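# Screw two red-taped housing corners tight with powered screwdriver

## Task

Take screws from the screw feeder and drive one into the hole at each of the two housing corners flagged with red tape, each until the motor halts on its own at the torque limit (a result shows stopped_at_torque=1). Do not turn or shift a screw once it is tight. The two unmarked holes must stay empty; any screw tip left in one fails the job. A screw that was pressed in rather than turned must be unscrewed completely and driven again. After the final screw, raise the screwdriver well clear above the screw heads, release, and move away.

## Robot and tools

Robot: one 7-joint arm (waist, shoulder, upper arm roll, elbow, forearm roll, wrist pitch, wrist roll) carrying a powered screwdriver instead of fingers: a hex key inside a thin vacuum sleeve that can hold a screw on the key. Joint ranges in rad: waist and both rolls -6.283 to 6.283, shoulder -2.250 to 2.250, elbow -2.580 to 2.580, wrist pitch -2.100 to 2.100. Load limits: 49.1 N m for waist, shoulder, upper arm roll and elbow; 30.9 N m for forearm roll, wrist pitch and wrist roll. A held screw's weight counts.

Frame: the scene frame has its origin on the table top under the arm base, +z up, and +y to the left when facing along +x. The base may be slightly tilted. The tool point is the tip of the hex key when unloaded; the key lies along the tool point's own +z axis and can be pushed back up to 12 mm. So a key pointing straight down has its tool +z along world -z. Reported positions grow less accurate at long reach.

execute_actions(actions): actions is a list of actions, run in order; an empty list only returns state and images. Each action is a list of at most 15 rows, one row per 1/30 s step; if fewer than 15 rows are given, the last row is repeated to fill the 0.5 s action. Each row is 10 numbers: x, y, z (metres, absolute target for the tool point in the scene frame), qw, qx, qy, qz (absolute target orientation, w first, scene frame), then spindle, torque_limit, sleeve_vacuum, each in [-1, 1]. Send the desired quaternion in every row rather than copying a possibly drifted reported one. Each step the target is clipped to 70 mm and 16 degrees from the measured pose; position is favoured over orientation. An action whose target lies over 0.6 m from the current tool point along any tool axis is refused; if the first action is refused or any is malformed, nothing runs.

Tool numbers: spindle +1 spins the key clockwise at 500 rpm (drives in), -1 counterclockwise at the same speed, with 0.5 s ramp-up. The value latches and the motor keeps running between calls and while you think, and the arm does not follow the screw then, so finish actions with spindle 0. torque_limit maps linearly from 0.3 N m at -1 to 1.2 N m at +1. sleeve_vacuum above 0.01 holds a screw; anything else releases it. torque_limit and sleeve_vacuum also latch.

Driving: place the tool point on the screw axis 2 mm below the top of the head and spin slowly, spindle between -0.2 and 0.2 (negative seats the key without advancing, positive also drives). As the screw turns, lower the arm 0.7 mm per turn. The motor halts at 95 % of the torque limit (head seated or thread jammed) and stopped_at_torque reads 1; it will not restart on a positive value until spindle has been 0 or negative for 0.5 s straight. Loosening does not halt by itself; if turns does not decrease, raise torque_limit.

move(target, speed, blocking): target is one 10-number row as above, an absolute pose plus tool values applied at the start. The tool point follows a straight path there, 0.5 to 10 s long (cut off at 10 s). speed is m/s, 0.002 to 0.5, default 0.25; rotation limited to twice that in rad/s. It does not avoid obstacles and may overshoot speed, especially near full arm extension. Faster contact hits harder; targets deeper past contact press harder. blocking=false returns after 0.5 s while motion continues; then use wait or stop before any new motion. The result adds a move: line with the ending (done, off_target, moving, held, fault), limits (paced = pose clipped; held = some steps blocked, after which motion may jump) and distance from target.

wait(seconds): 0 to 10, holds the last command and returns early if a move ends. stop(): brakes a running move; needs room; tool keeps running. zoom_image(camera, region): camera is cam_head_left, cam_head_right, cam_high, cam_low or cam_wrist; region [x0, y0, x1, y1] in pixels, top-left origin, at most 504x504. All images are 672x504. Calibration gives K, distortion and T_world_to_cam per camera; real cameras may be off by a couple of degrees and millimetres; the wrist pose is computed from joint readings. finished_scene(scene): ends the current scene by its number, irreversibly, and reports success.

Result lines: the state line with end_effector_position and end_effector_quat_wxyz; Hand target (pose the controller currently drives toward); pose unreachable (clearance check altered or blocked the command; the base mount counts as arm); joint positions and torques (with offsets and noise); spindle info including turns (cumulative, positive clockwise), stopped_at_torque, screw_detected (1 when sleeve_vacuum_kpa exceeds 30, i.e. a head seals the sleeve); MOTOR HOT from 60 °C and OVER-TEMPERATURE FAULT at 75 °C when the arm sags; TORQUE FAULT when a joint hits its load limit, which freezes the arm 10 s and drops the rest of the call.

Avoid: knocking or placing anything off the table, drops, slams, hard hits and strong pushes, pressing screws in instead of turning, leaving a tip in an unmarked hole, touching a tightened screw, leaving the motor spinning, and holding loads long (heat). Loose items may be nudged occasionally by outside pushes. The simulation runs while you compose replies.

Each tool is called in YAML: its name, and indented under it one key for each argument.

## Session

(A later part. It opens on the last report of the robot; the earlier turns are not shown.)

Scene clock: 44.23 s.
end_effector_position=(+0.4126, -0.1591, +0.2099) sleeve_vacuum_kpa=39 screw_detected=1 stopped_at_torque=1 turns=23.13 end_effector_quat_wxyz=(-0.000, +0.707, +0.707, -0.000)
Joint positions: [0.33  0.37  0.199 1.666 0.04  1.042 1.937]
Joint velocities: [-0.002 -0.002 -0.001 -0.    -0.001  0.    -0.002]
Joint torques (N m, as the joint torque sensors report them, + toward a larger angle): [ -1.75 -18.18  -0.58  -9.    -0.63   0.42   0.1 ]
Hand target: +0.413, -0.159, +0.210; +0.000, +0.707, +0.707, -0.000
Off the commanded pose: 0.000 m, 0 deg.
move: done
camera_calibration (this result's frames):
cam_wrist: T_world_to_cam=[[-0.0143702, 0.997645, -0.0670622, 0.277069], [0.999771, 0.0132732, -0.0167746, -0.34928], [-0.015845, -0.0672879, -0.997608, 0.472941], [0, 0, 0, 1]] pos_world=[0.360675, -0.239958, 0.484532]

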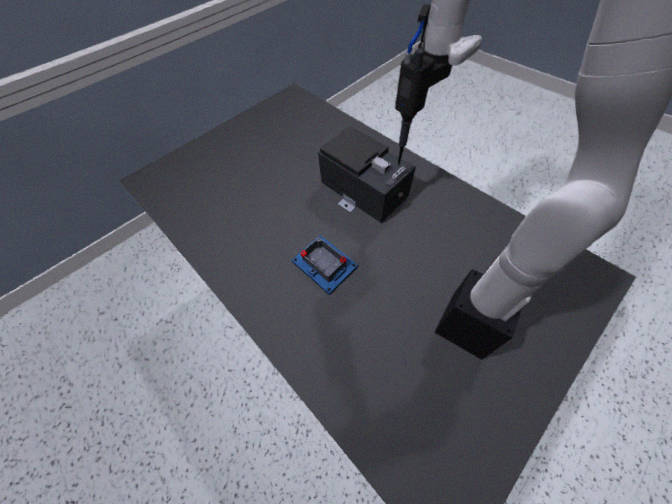

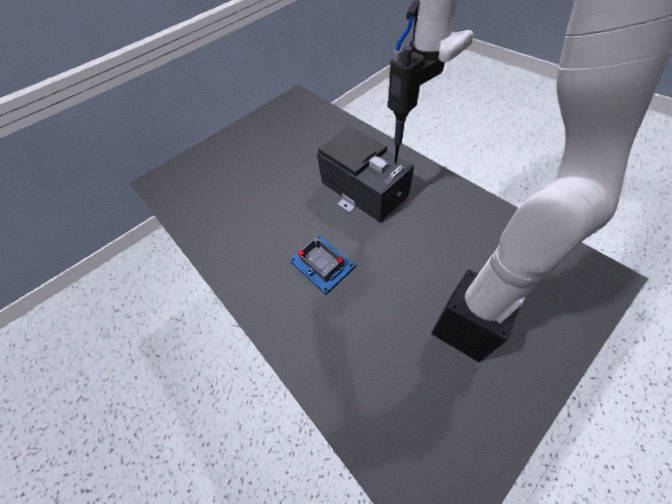

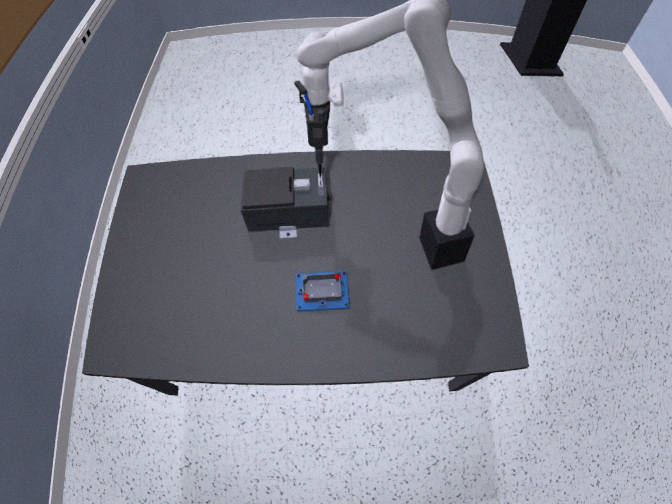

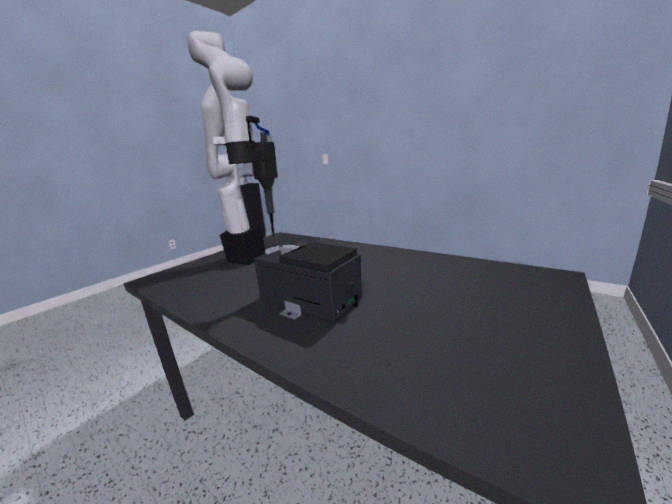

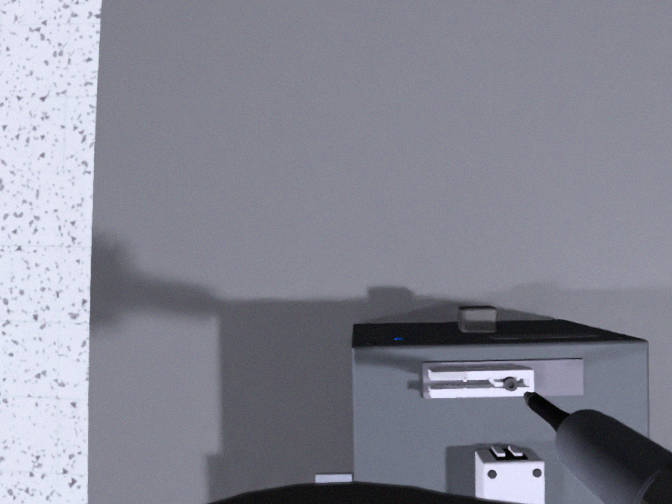

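move:
  target: [0.45,0.06,0.21,0,0.7071,0.7071,0,0,0,1]

move:
  target: [0.471,0.19,0.08,0,0.7071,0.7071,0,0,0,1]
  speed: 0.15

zoom_image:
  camera: "cam_wrist"
  region: [480,350,580,425]

Scene clock: 46.37 s.
end_effector_position=(+0.4511, +0.0590, +0.2101) sleeve_vacuum_kpa=39 screw_detected=1 stopped_at_torque=1 turns=23.13 end_effector_quat_wxyz=(+0.000, +0.708, +0.707, +0.000)
Joint positions: [-0.115  0.409  0.113  1.691  0.096  1.035  1.382]
Joint velocities: [-0.009  0.005 -0.01  -0.003  0.003  0.001 -0.004]
Joint torques (N m, as the joint torque sensors report them, + toward a larger angle): [ -2.12 -17.84  -0.86  -9.83  -0.55  -0.34   0.14]
Hand target: +0.451, +0.060, +0.210; +0.000, +0.707, +0.707, +0.000
Off the commanded pose: 0.001 m, 0 deg.
move: done
camera_calibration (this result's frames):
cam_wrist: T_world_to_cam=[[-0.0131779, 0.997663, -0.0670422, 0.0594951], [0.999807, 0.0121704, -0.0154139, -0.390953], [-0.0145619, -0.0672324, -0.997631, 0.487831], [0, 0, 0, 1]] pos_world=[0.398766, -0.0217999, 0.484638]

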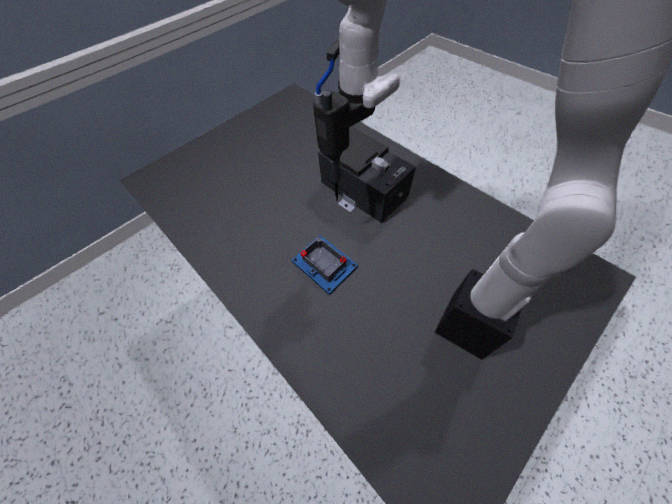

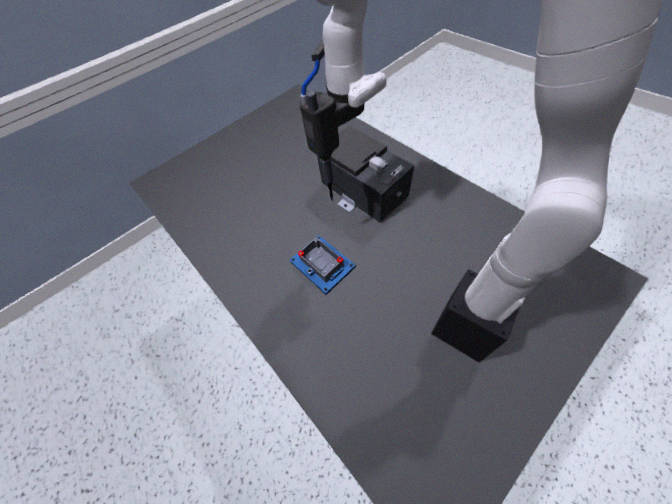

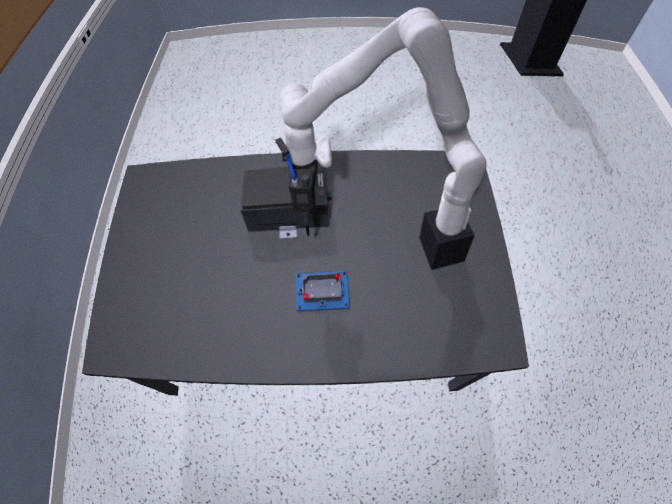

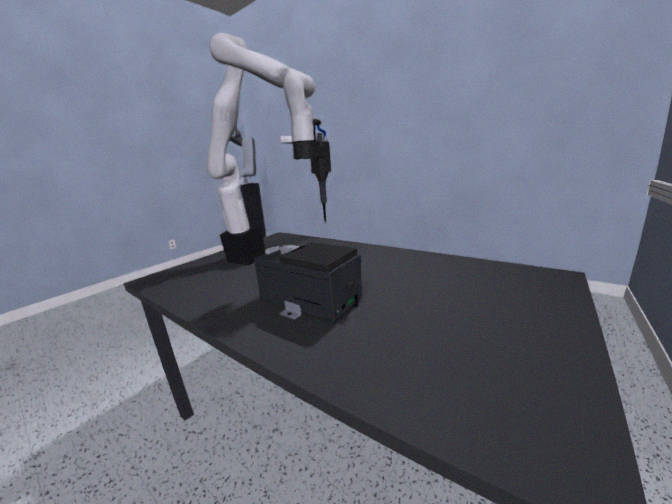

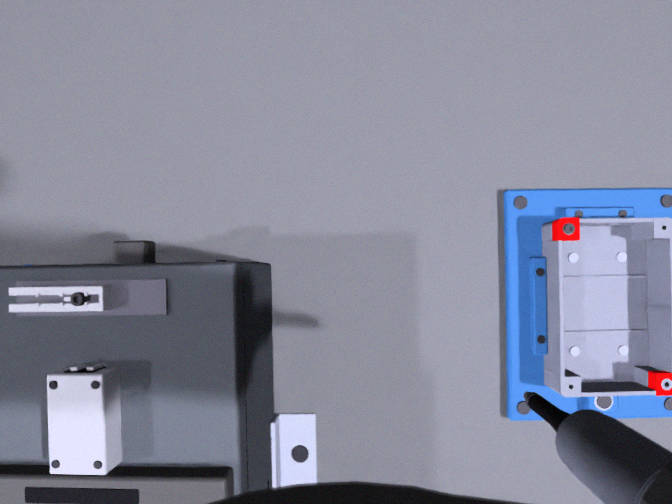

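Scene clock: 47.93 s.
end_effector_position=(+0.4719, +0.1901, +0.0804) sleeve_vacuum_kpa=39 screw_detected=1 stopped_at_torque=1 turns=23.13 end_effector_quat_wxyz=(-0.000, +0.707, +0.707, +0.001)
Joint positions: [-0.313  0.72   0.087  1.689  0.098  0.757  1.125]
Joint velocities: [-0.002  0.007 -0.001 -0.     0.001  0.001 -0.001]
Joint torques (N m, as the joint torque sensors report them, + toward a larger angle): [ -2.55 -21.98  -0.78  -8.01  -0.53  -0.51   0.32]
Hand target: +0.472, +0.190, +0.080; -0.000, +0.707, +0.707, +0.000
Off the commanded pose: 0.001 m, 0 deg.
move: done
camera_calibration (this result's frames):
cam_wrist: T_world_to_cam=[[-0.0145588, 0.997709, -0.0660621, -0.0791228], [0.999784, 0.0135434, -0.0157931, -0.415529], [-0.0148623, -0.0662777, -0.997691, 0.367557], [0, 0, 0, 1]] pos_world=[0.41975, 0.10893, 0.354919]

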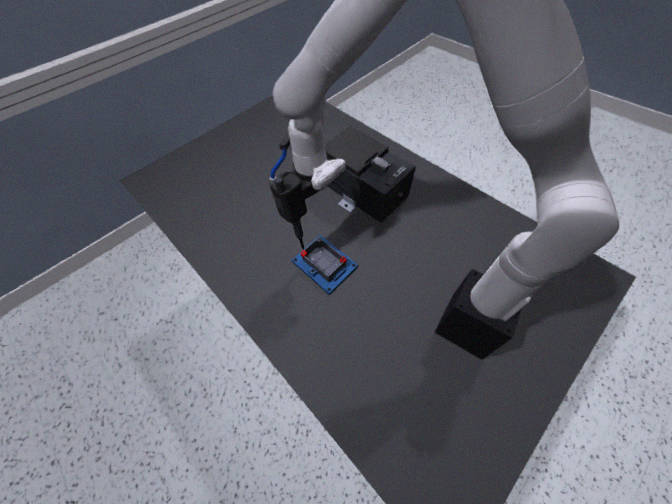

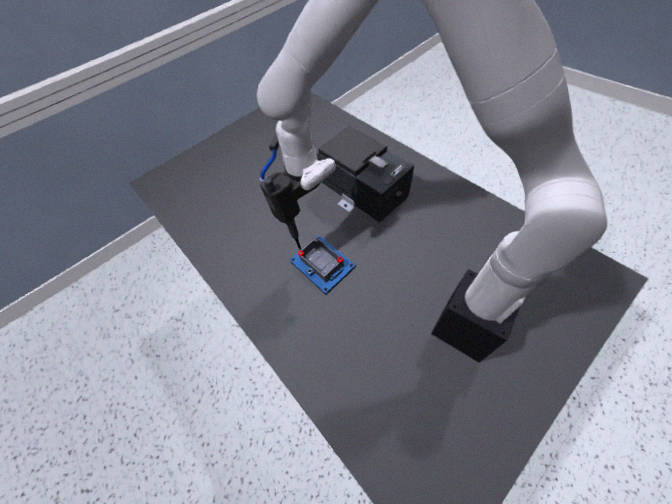

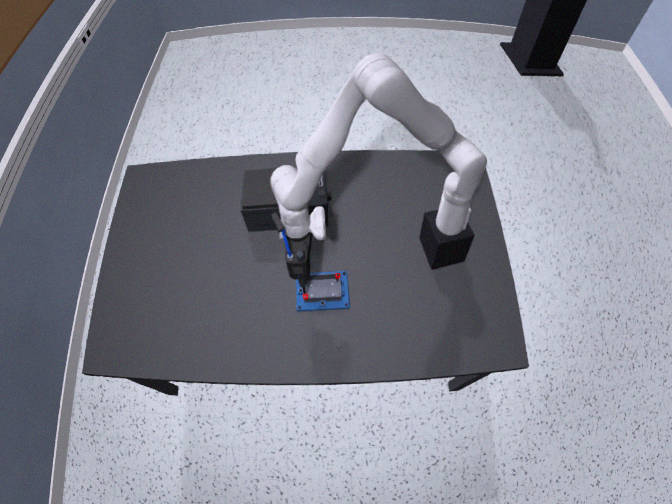

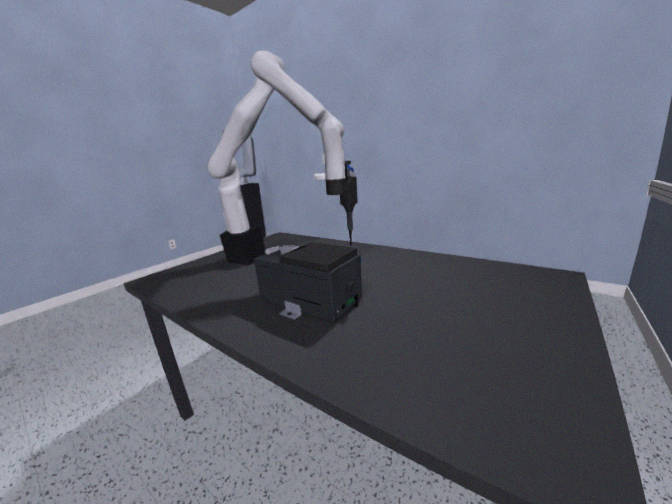

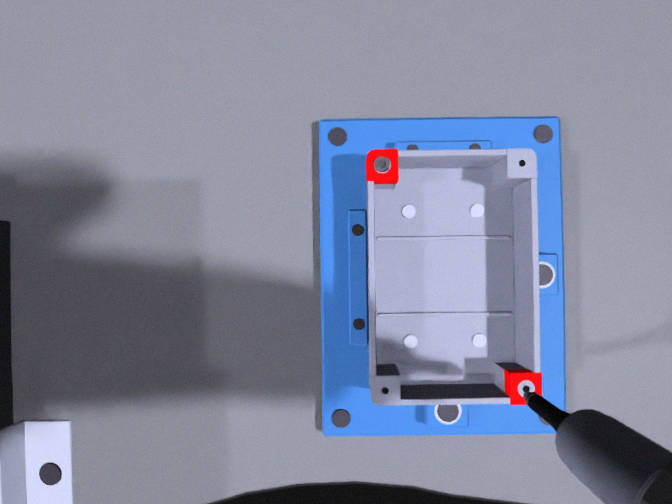

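Region (480, 350, 580, 425) of cam_wrist's 672x504 image, scaled by 5.040; it fills the top 378 rows of this view, and the rest is white.

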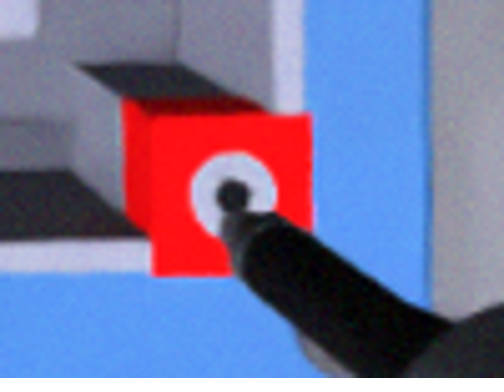

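Hole (526,388.5): dy +3.3 mm, dx −0.7.

move:
  target: [0.4707,0.1933,0.068,0,0.7071,0.7071,0,0,0,1]
  speed: 0.02

zoom_image:
  camera: "cam_wrist"
  region: [480,350,580,425]

Scene clock: 49.27 s.
end_effector_position=(+0.4708, +0.1933, +0.0681) sleeve_vacuum_kpa=39 screw_detected=1 stopped_at_torque=1 turns=23.13 end_effector_quat_wxyz=(-0.000, +0.707, +0.707, +0.000)
Joint positions: [-0.317  0.743  0.088  1.696  0.099  0.729  1.117]
Joint velocities: [ 0.001  0.001  0.     0.    -0.    -0.     0.001]
Joint torques (N m, as the joint torque sensors report them, + toward a larger angle): [ -2.76 -22.17  -0.67  -7.67  -0.57  -0.34   0.04]
Hand target: +0.471, +0.193, +0.068; -0.000, +0.707, +0.707, +0.000
Off the commanded pose: 0.000 m, 0 deg.
move: done
camera_calibration (this result's frames):
cam_wrist: T_world_to_cam=[[-0.014679, 0.997657, -0.0668148, -0.0830821], [0.999772, 0.0136097, -0.0164304, -0.414615], [-0.0154826, -0.0670408, -0.99763, 0.355856], [0, 0, 0, 1]] pos_world=[0.418811, 0.112387, 0.34265]

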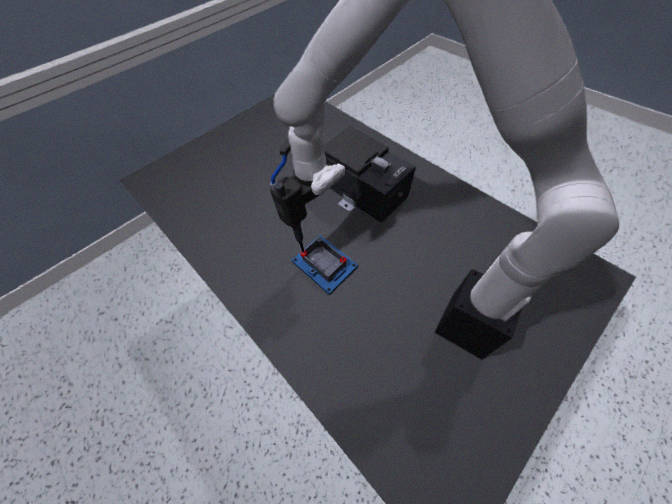

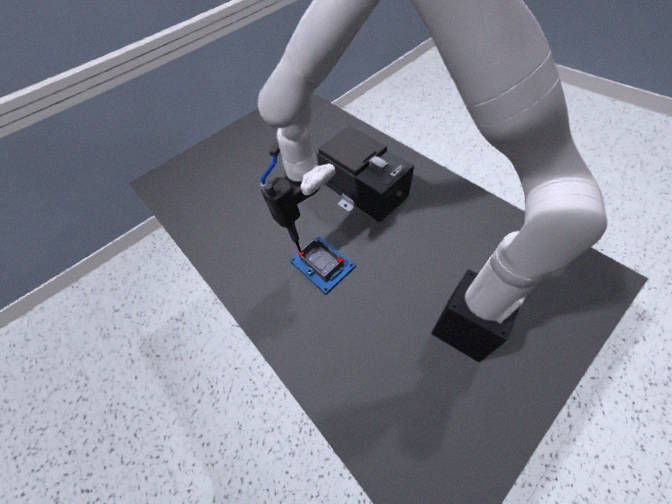

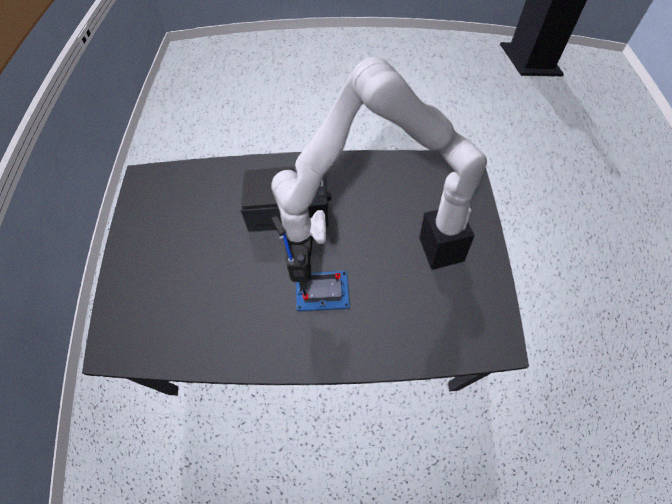

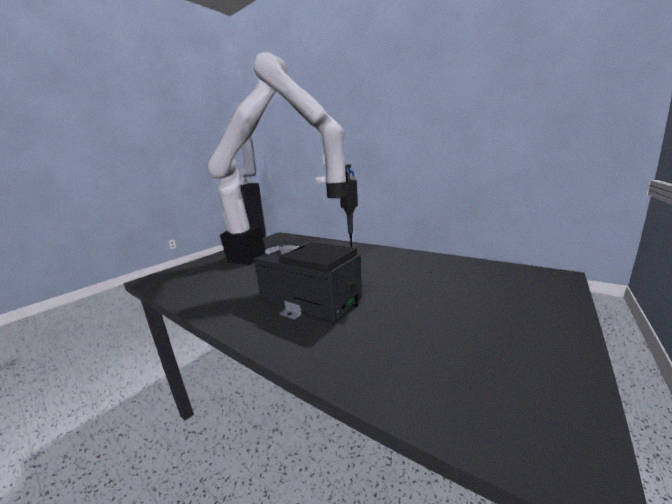

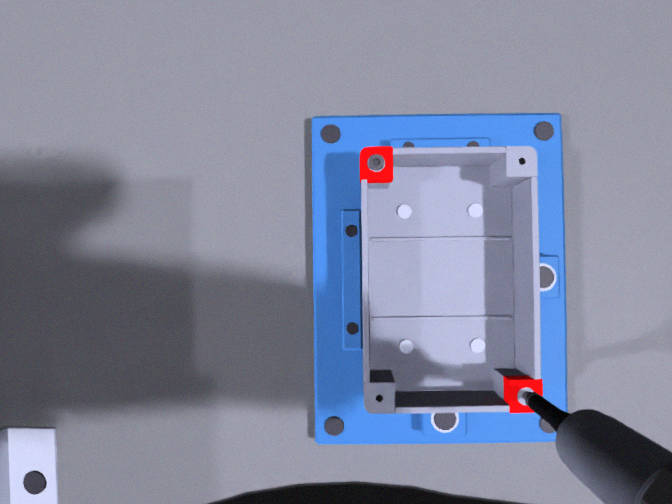

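Region (480, 350, 580, 425) of cam_wrist's 672x504 image, scaled by 5.040; it fills the top 378 rows of this view, and the rest is white.

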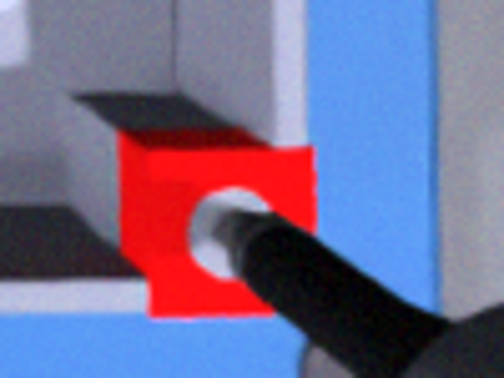

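move:
  target: [0.4711,0.1935,0.061,0,0.7071,0.7071,0,0.3,0,1]
  speed: 0.002

move:
  target: [0.4711,0.1935,0.051,0,0.7071,0.7071,0,0.5,0,1]
  speed: 0.003

Scene clock: 53.40 s.
end_effector_position=(+0.4715, +0.1935, +0.0617) sleeve_vacuum_kpa=40 screw_detected=1 stopped_at_torque=0 turns=32.31 end_effector_quat_wxyz=(+0.000, +0.707, +0.707, +0.000)
Joint positions: [-0.316  0.755  0.088  1.698  0.1    0.713  1.116]
Joint velocities: [ 0.002  0.003 -0.     0.     0.    -0.002 -0.001]
Joint torques (N m, as the joint torque sensors report them, + toward a larger angle): [ -2.72 -21.28  -0.76  -7.37  -0.49  -0.34   0.07]
Hand target: +0.471, +0.194, +0.061; -0.000, +0.707, +0.707, +0.000
Off the commanded pose: 0.001 m, 0 deg.
move: done
camera_calibration (this result's frames):
cam_wrist: T_world_to_cam=[[-0.0144726, 0.99768, -0.0665269, -0.0838245], [0.999789, 0.0134668, -0.0155432, -0.415523], [-0.0146113, -0.0667378, -0.997664, 0.349048], [0, 0, 0, 1]] pos_world=[0.419322, 0.11252, 0.336198]

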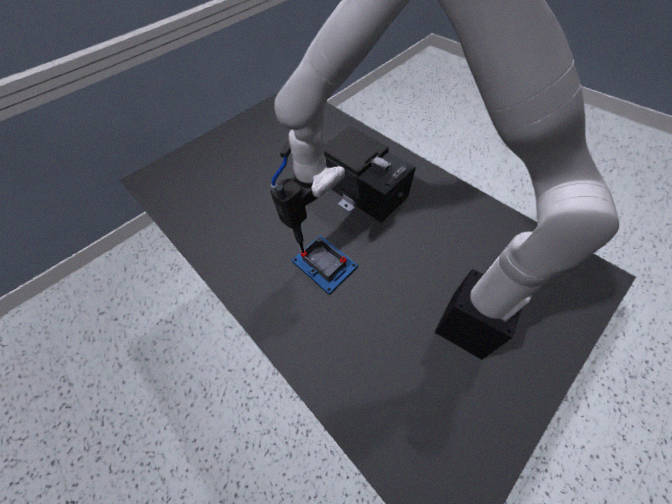

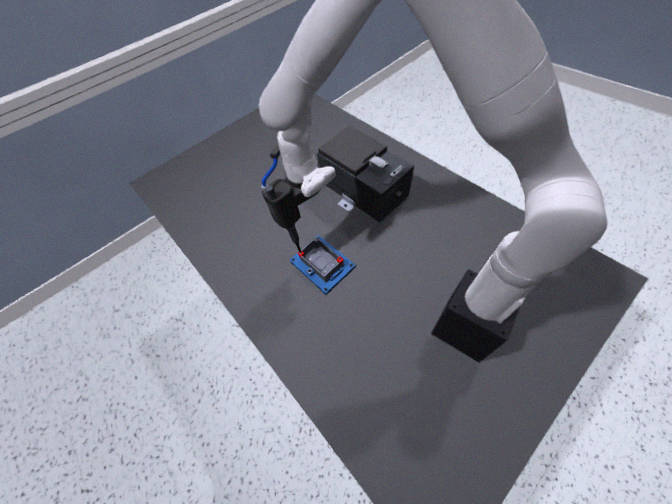

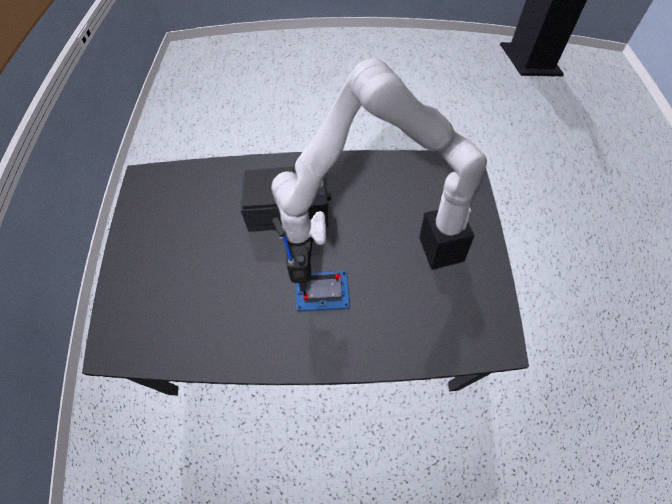

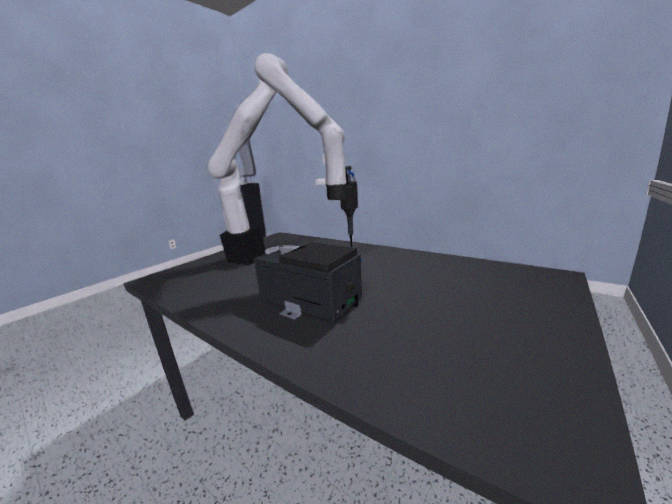

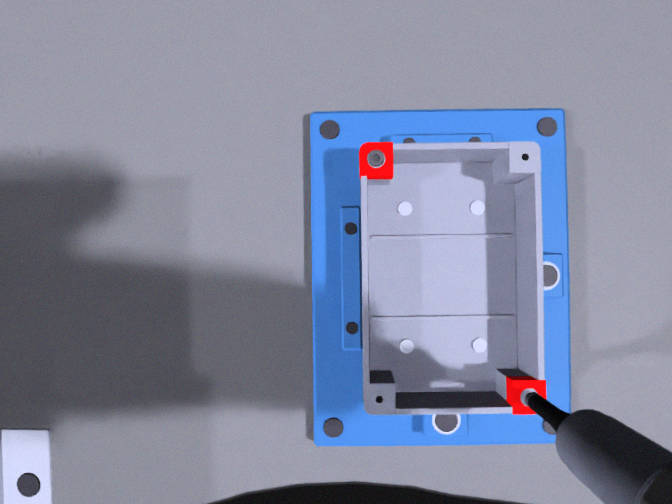

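Scene clock: 57.17 s.
end_effector_position=(+0.4716, +0.1936, +0.0524) sleeve_vacuum_kpa=40 screw_detected=1 stopped_at_torque=1 turns=40.93 end_effector_quat_wxyz=(+0.000, +0.707, +0.707, +0.001)
Joint positions: [-0.313  0.772  0.088  1.703  0.1    0.69   1.116]
Joint velocities: [ 0.003  0.     0.     0.    -0.     0.    -0.   ]
Joint torques (N m, as the joint torque sensors report them, + toward a larger angle): [ -2.72 -20.09  -0.58  -7.26  -0.42  -0.97  -0.07]
Hand target: +0.471, +0.194, +0.051; -0.000, +0.707, +0.707, +0.000
Off the commanded pose: 0.002 m, 0 deg.
move: done
camera_calibration (this result's frames):
cam_wrist: T_world_to_cam=[[-0.0145566, 0.9977, -0.0662056, -0.0845001], [0.999793, 0.0135841, -0.015116, -0.415799], [-0.0141819, -0.0664119, -0.997692, 0.339578], [0, 0, 0, 1]] pos_world=[0.419299, 0.112506, 0.326914]

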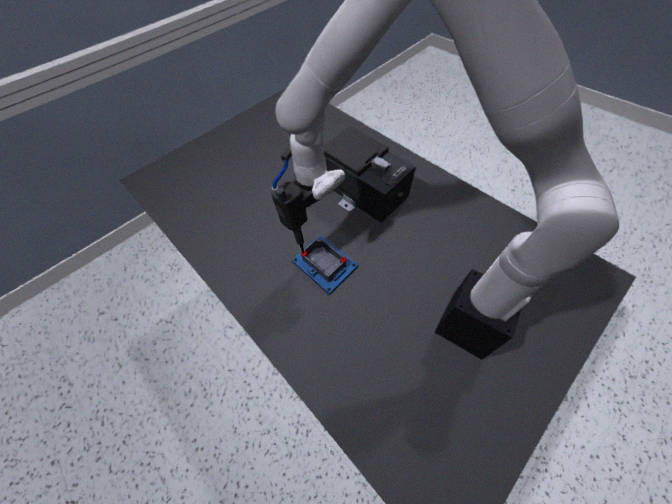

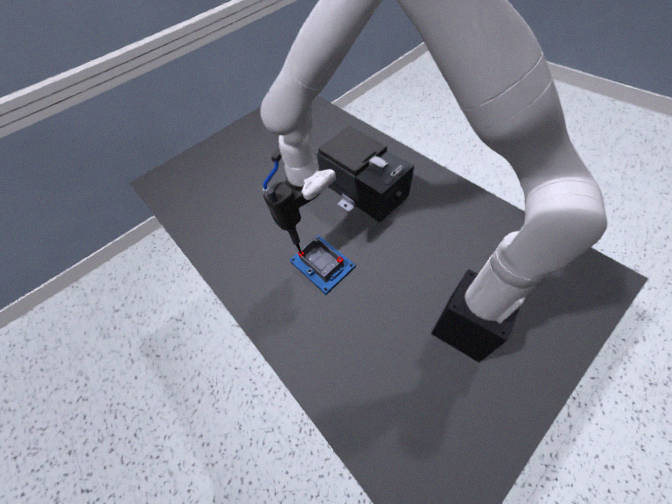

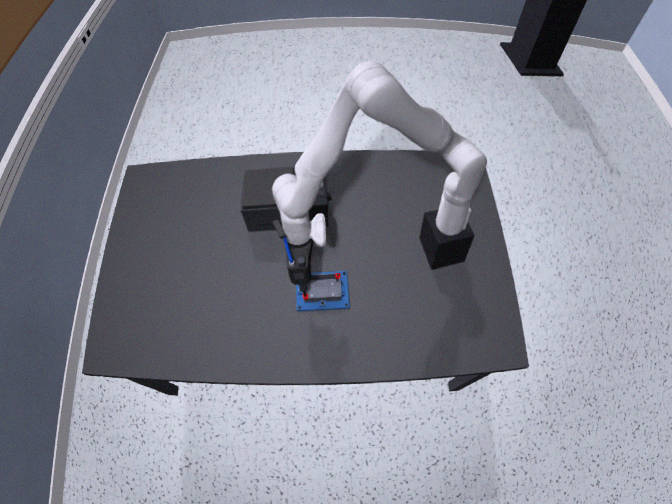

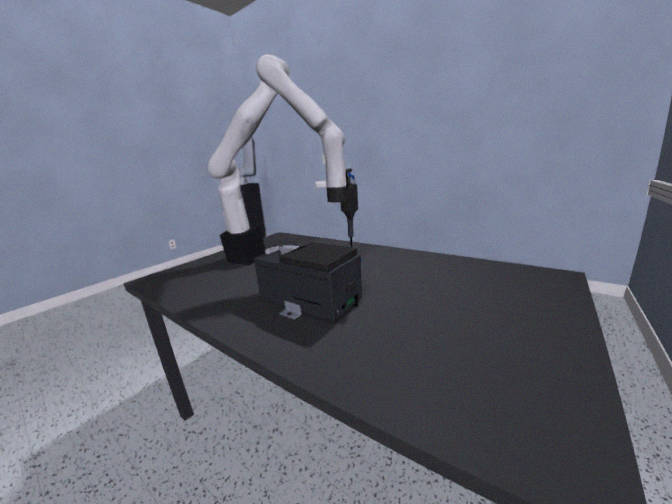

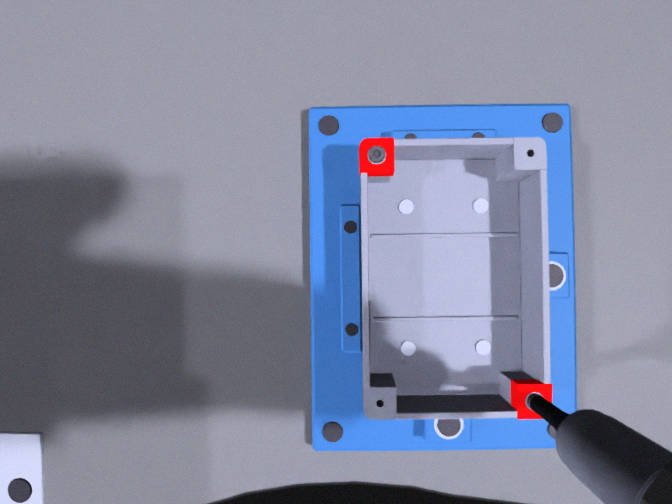

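move:
  target: [0.4711,0.1935,0.2,0,0.7071,0.7071,0,0,0,0]
  speed: 0.1

finished_scene:
  scene: 2

Scene clock: 59.20 s.
end_effector_position=(+0.4710, +0.1931, +0.1999) sleeve_vacuum_kpa=0 screw_detected=0 stopped_at_torque=1 turns=40.93 end_effector_quat_wxyz=(+0.000, +0.707, +0.707, -0.000)
Joint positions: [-0.352  0.548  0.09   1.55   0.089  1.072  1.124]
Joint velocities: [-0.001 -0.001 -0.    -0.003 -0.     0.    -0.   ]
Joint torques (N m, as the joint torque sensors report them, + toward a larger angle): [ -2.64 -20.7   -0.79  -9.99  -0.73  -0.32   0.07]
Hand target: +0.471, +0.193, +0.200; +0.000, +0.707, +0.707, -0.000
Off the commanded pose: 0.000 m, 0 deg.
move: done
camera_calibration (this result's frames):
cam_wrist: T_world_to_cam=[[-0.0140759, 0.997619, -0.067518, -0.0741687], [0.999782, 0.0129999, -0.0163492, -0.412638], [-0.0154326, -0.0677334, -0.997584, 0.487498], [0, 0, 0, 1]] pos_world=[0.419027, 0.112376, 0.474566]

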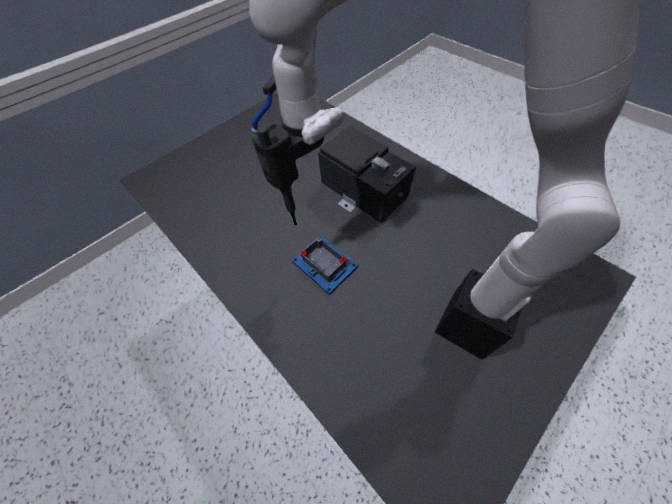

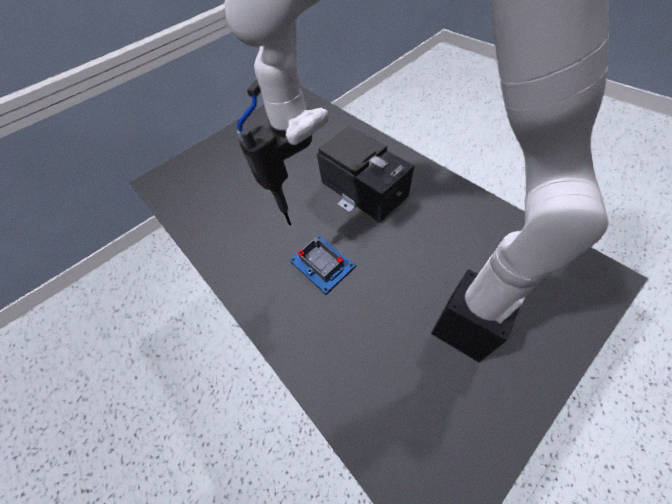

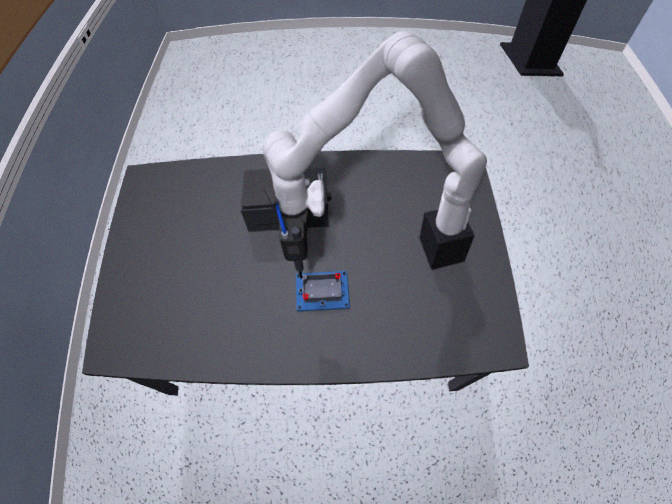

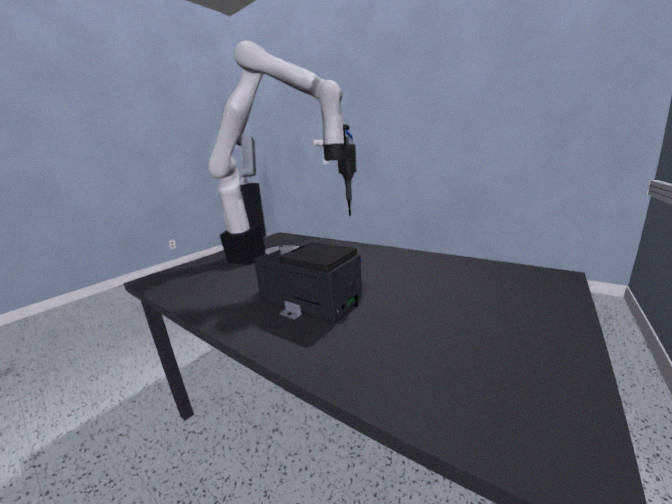

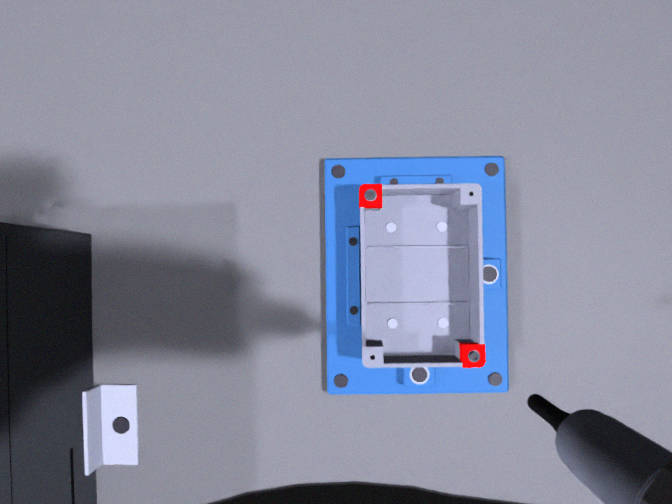

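The scene is finished: the task was done.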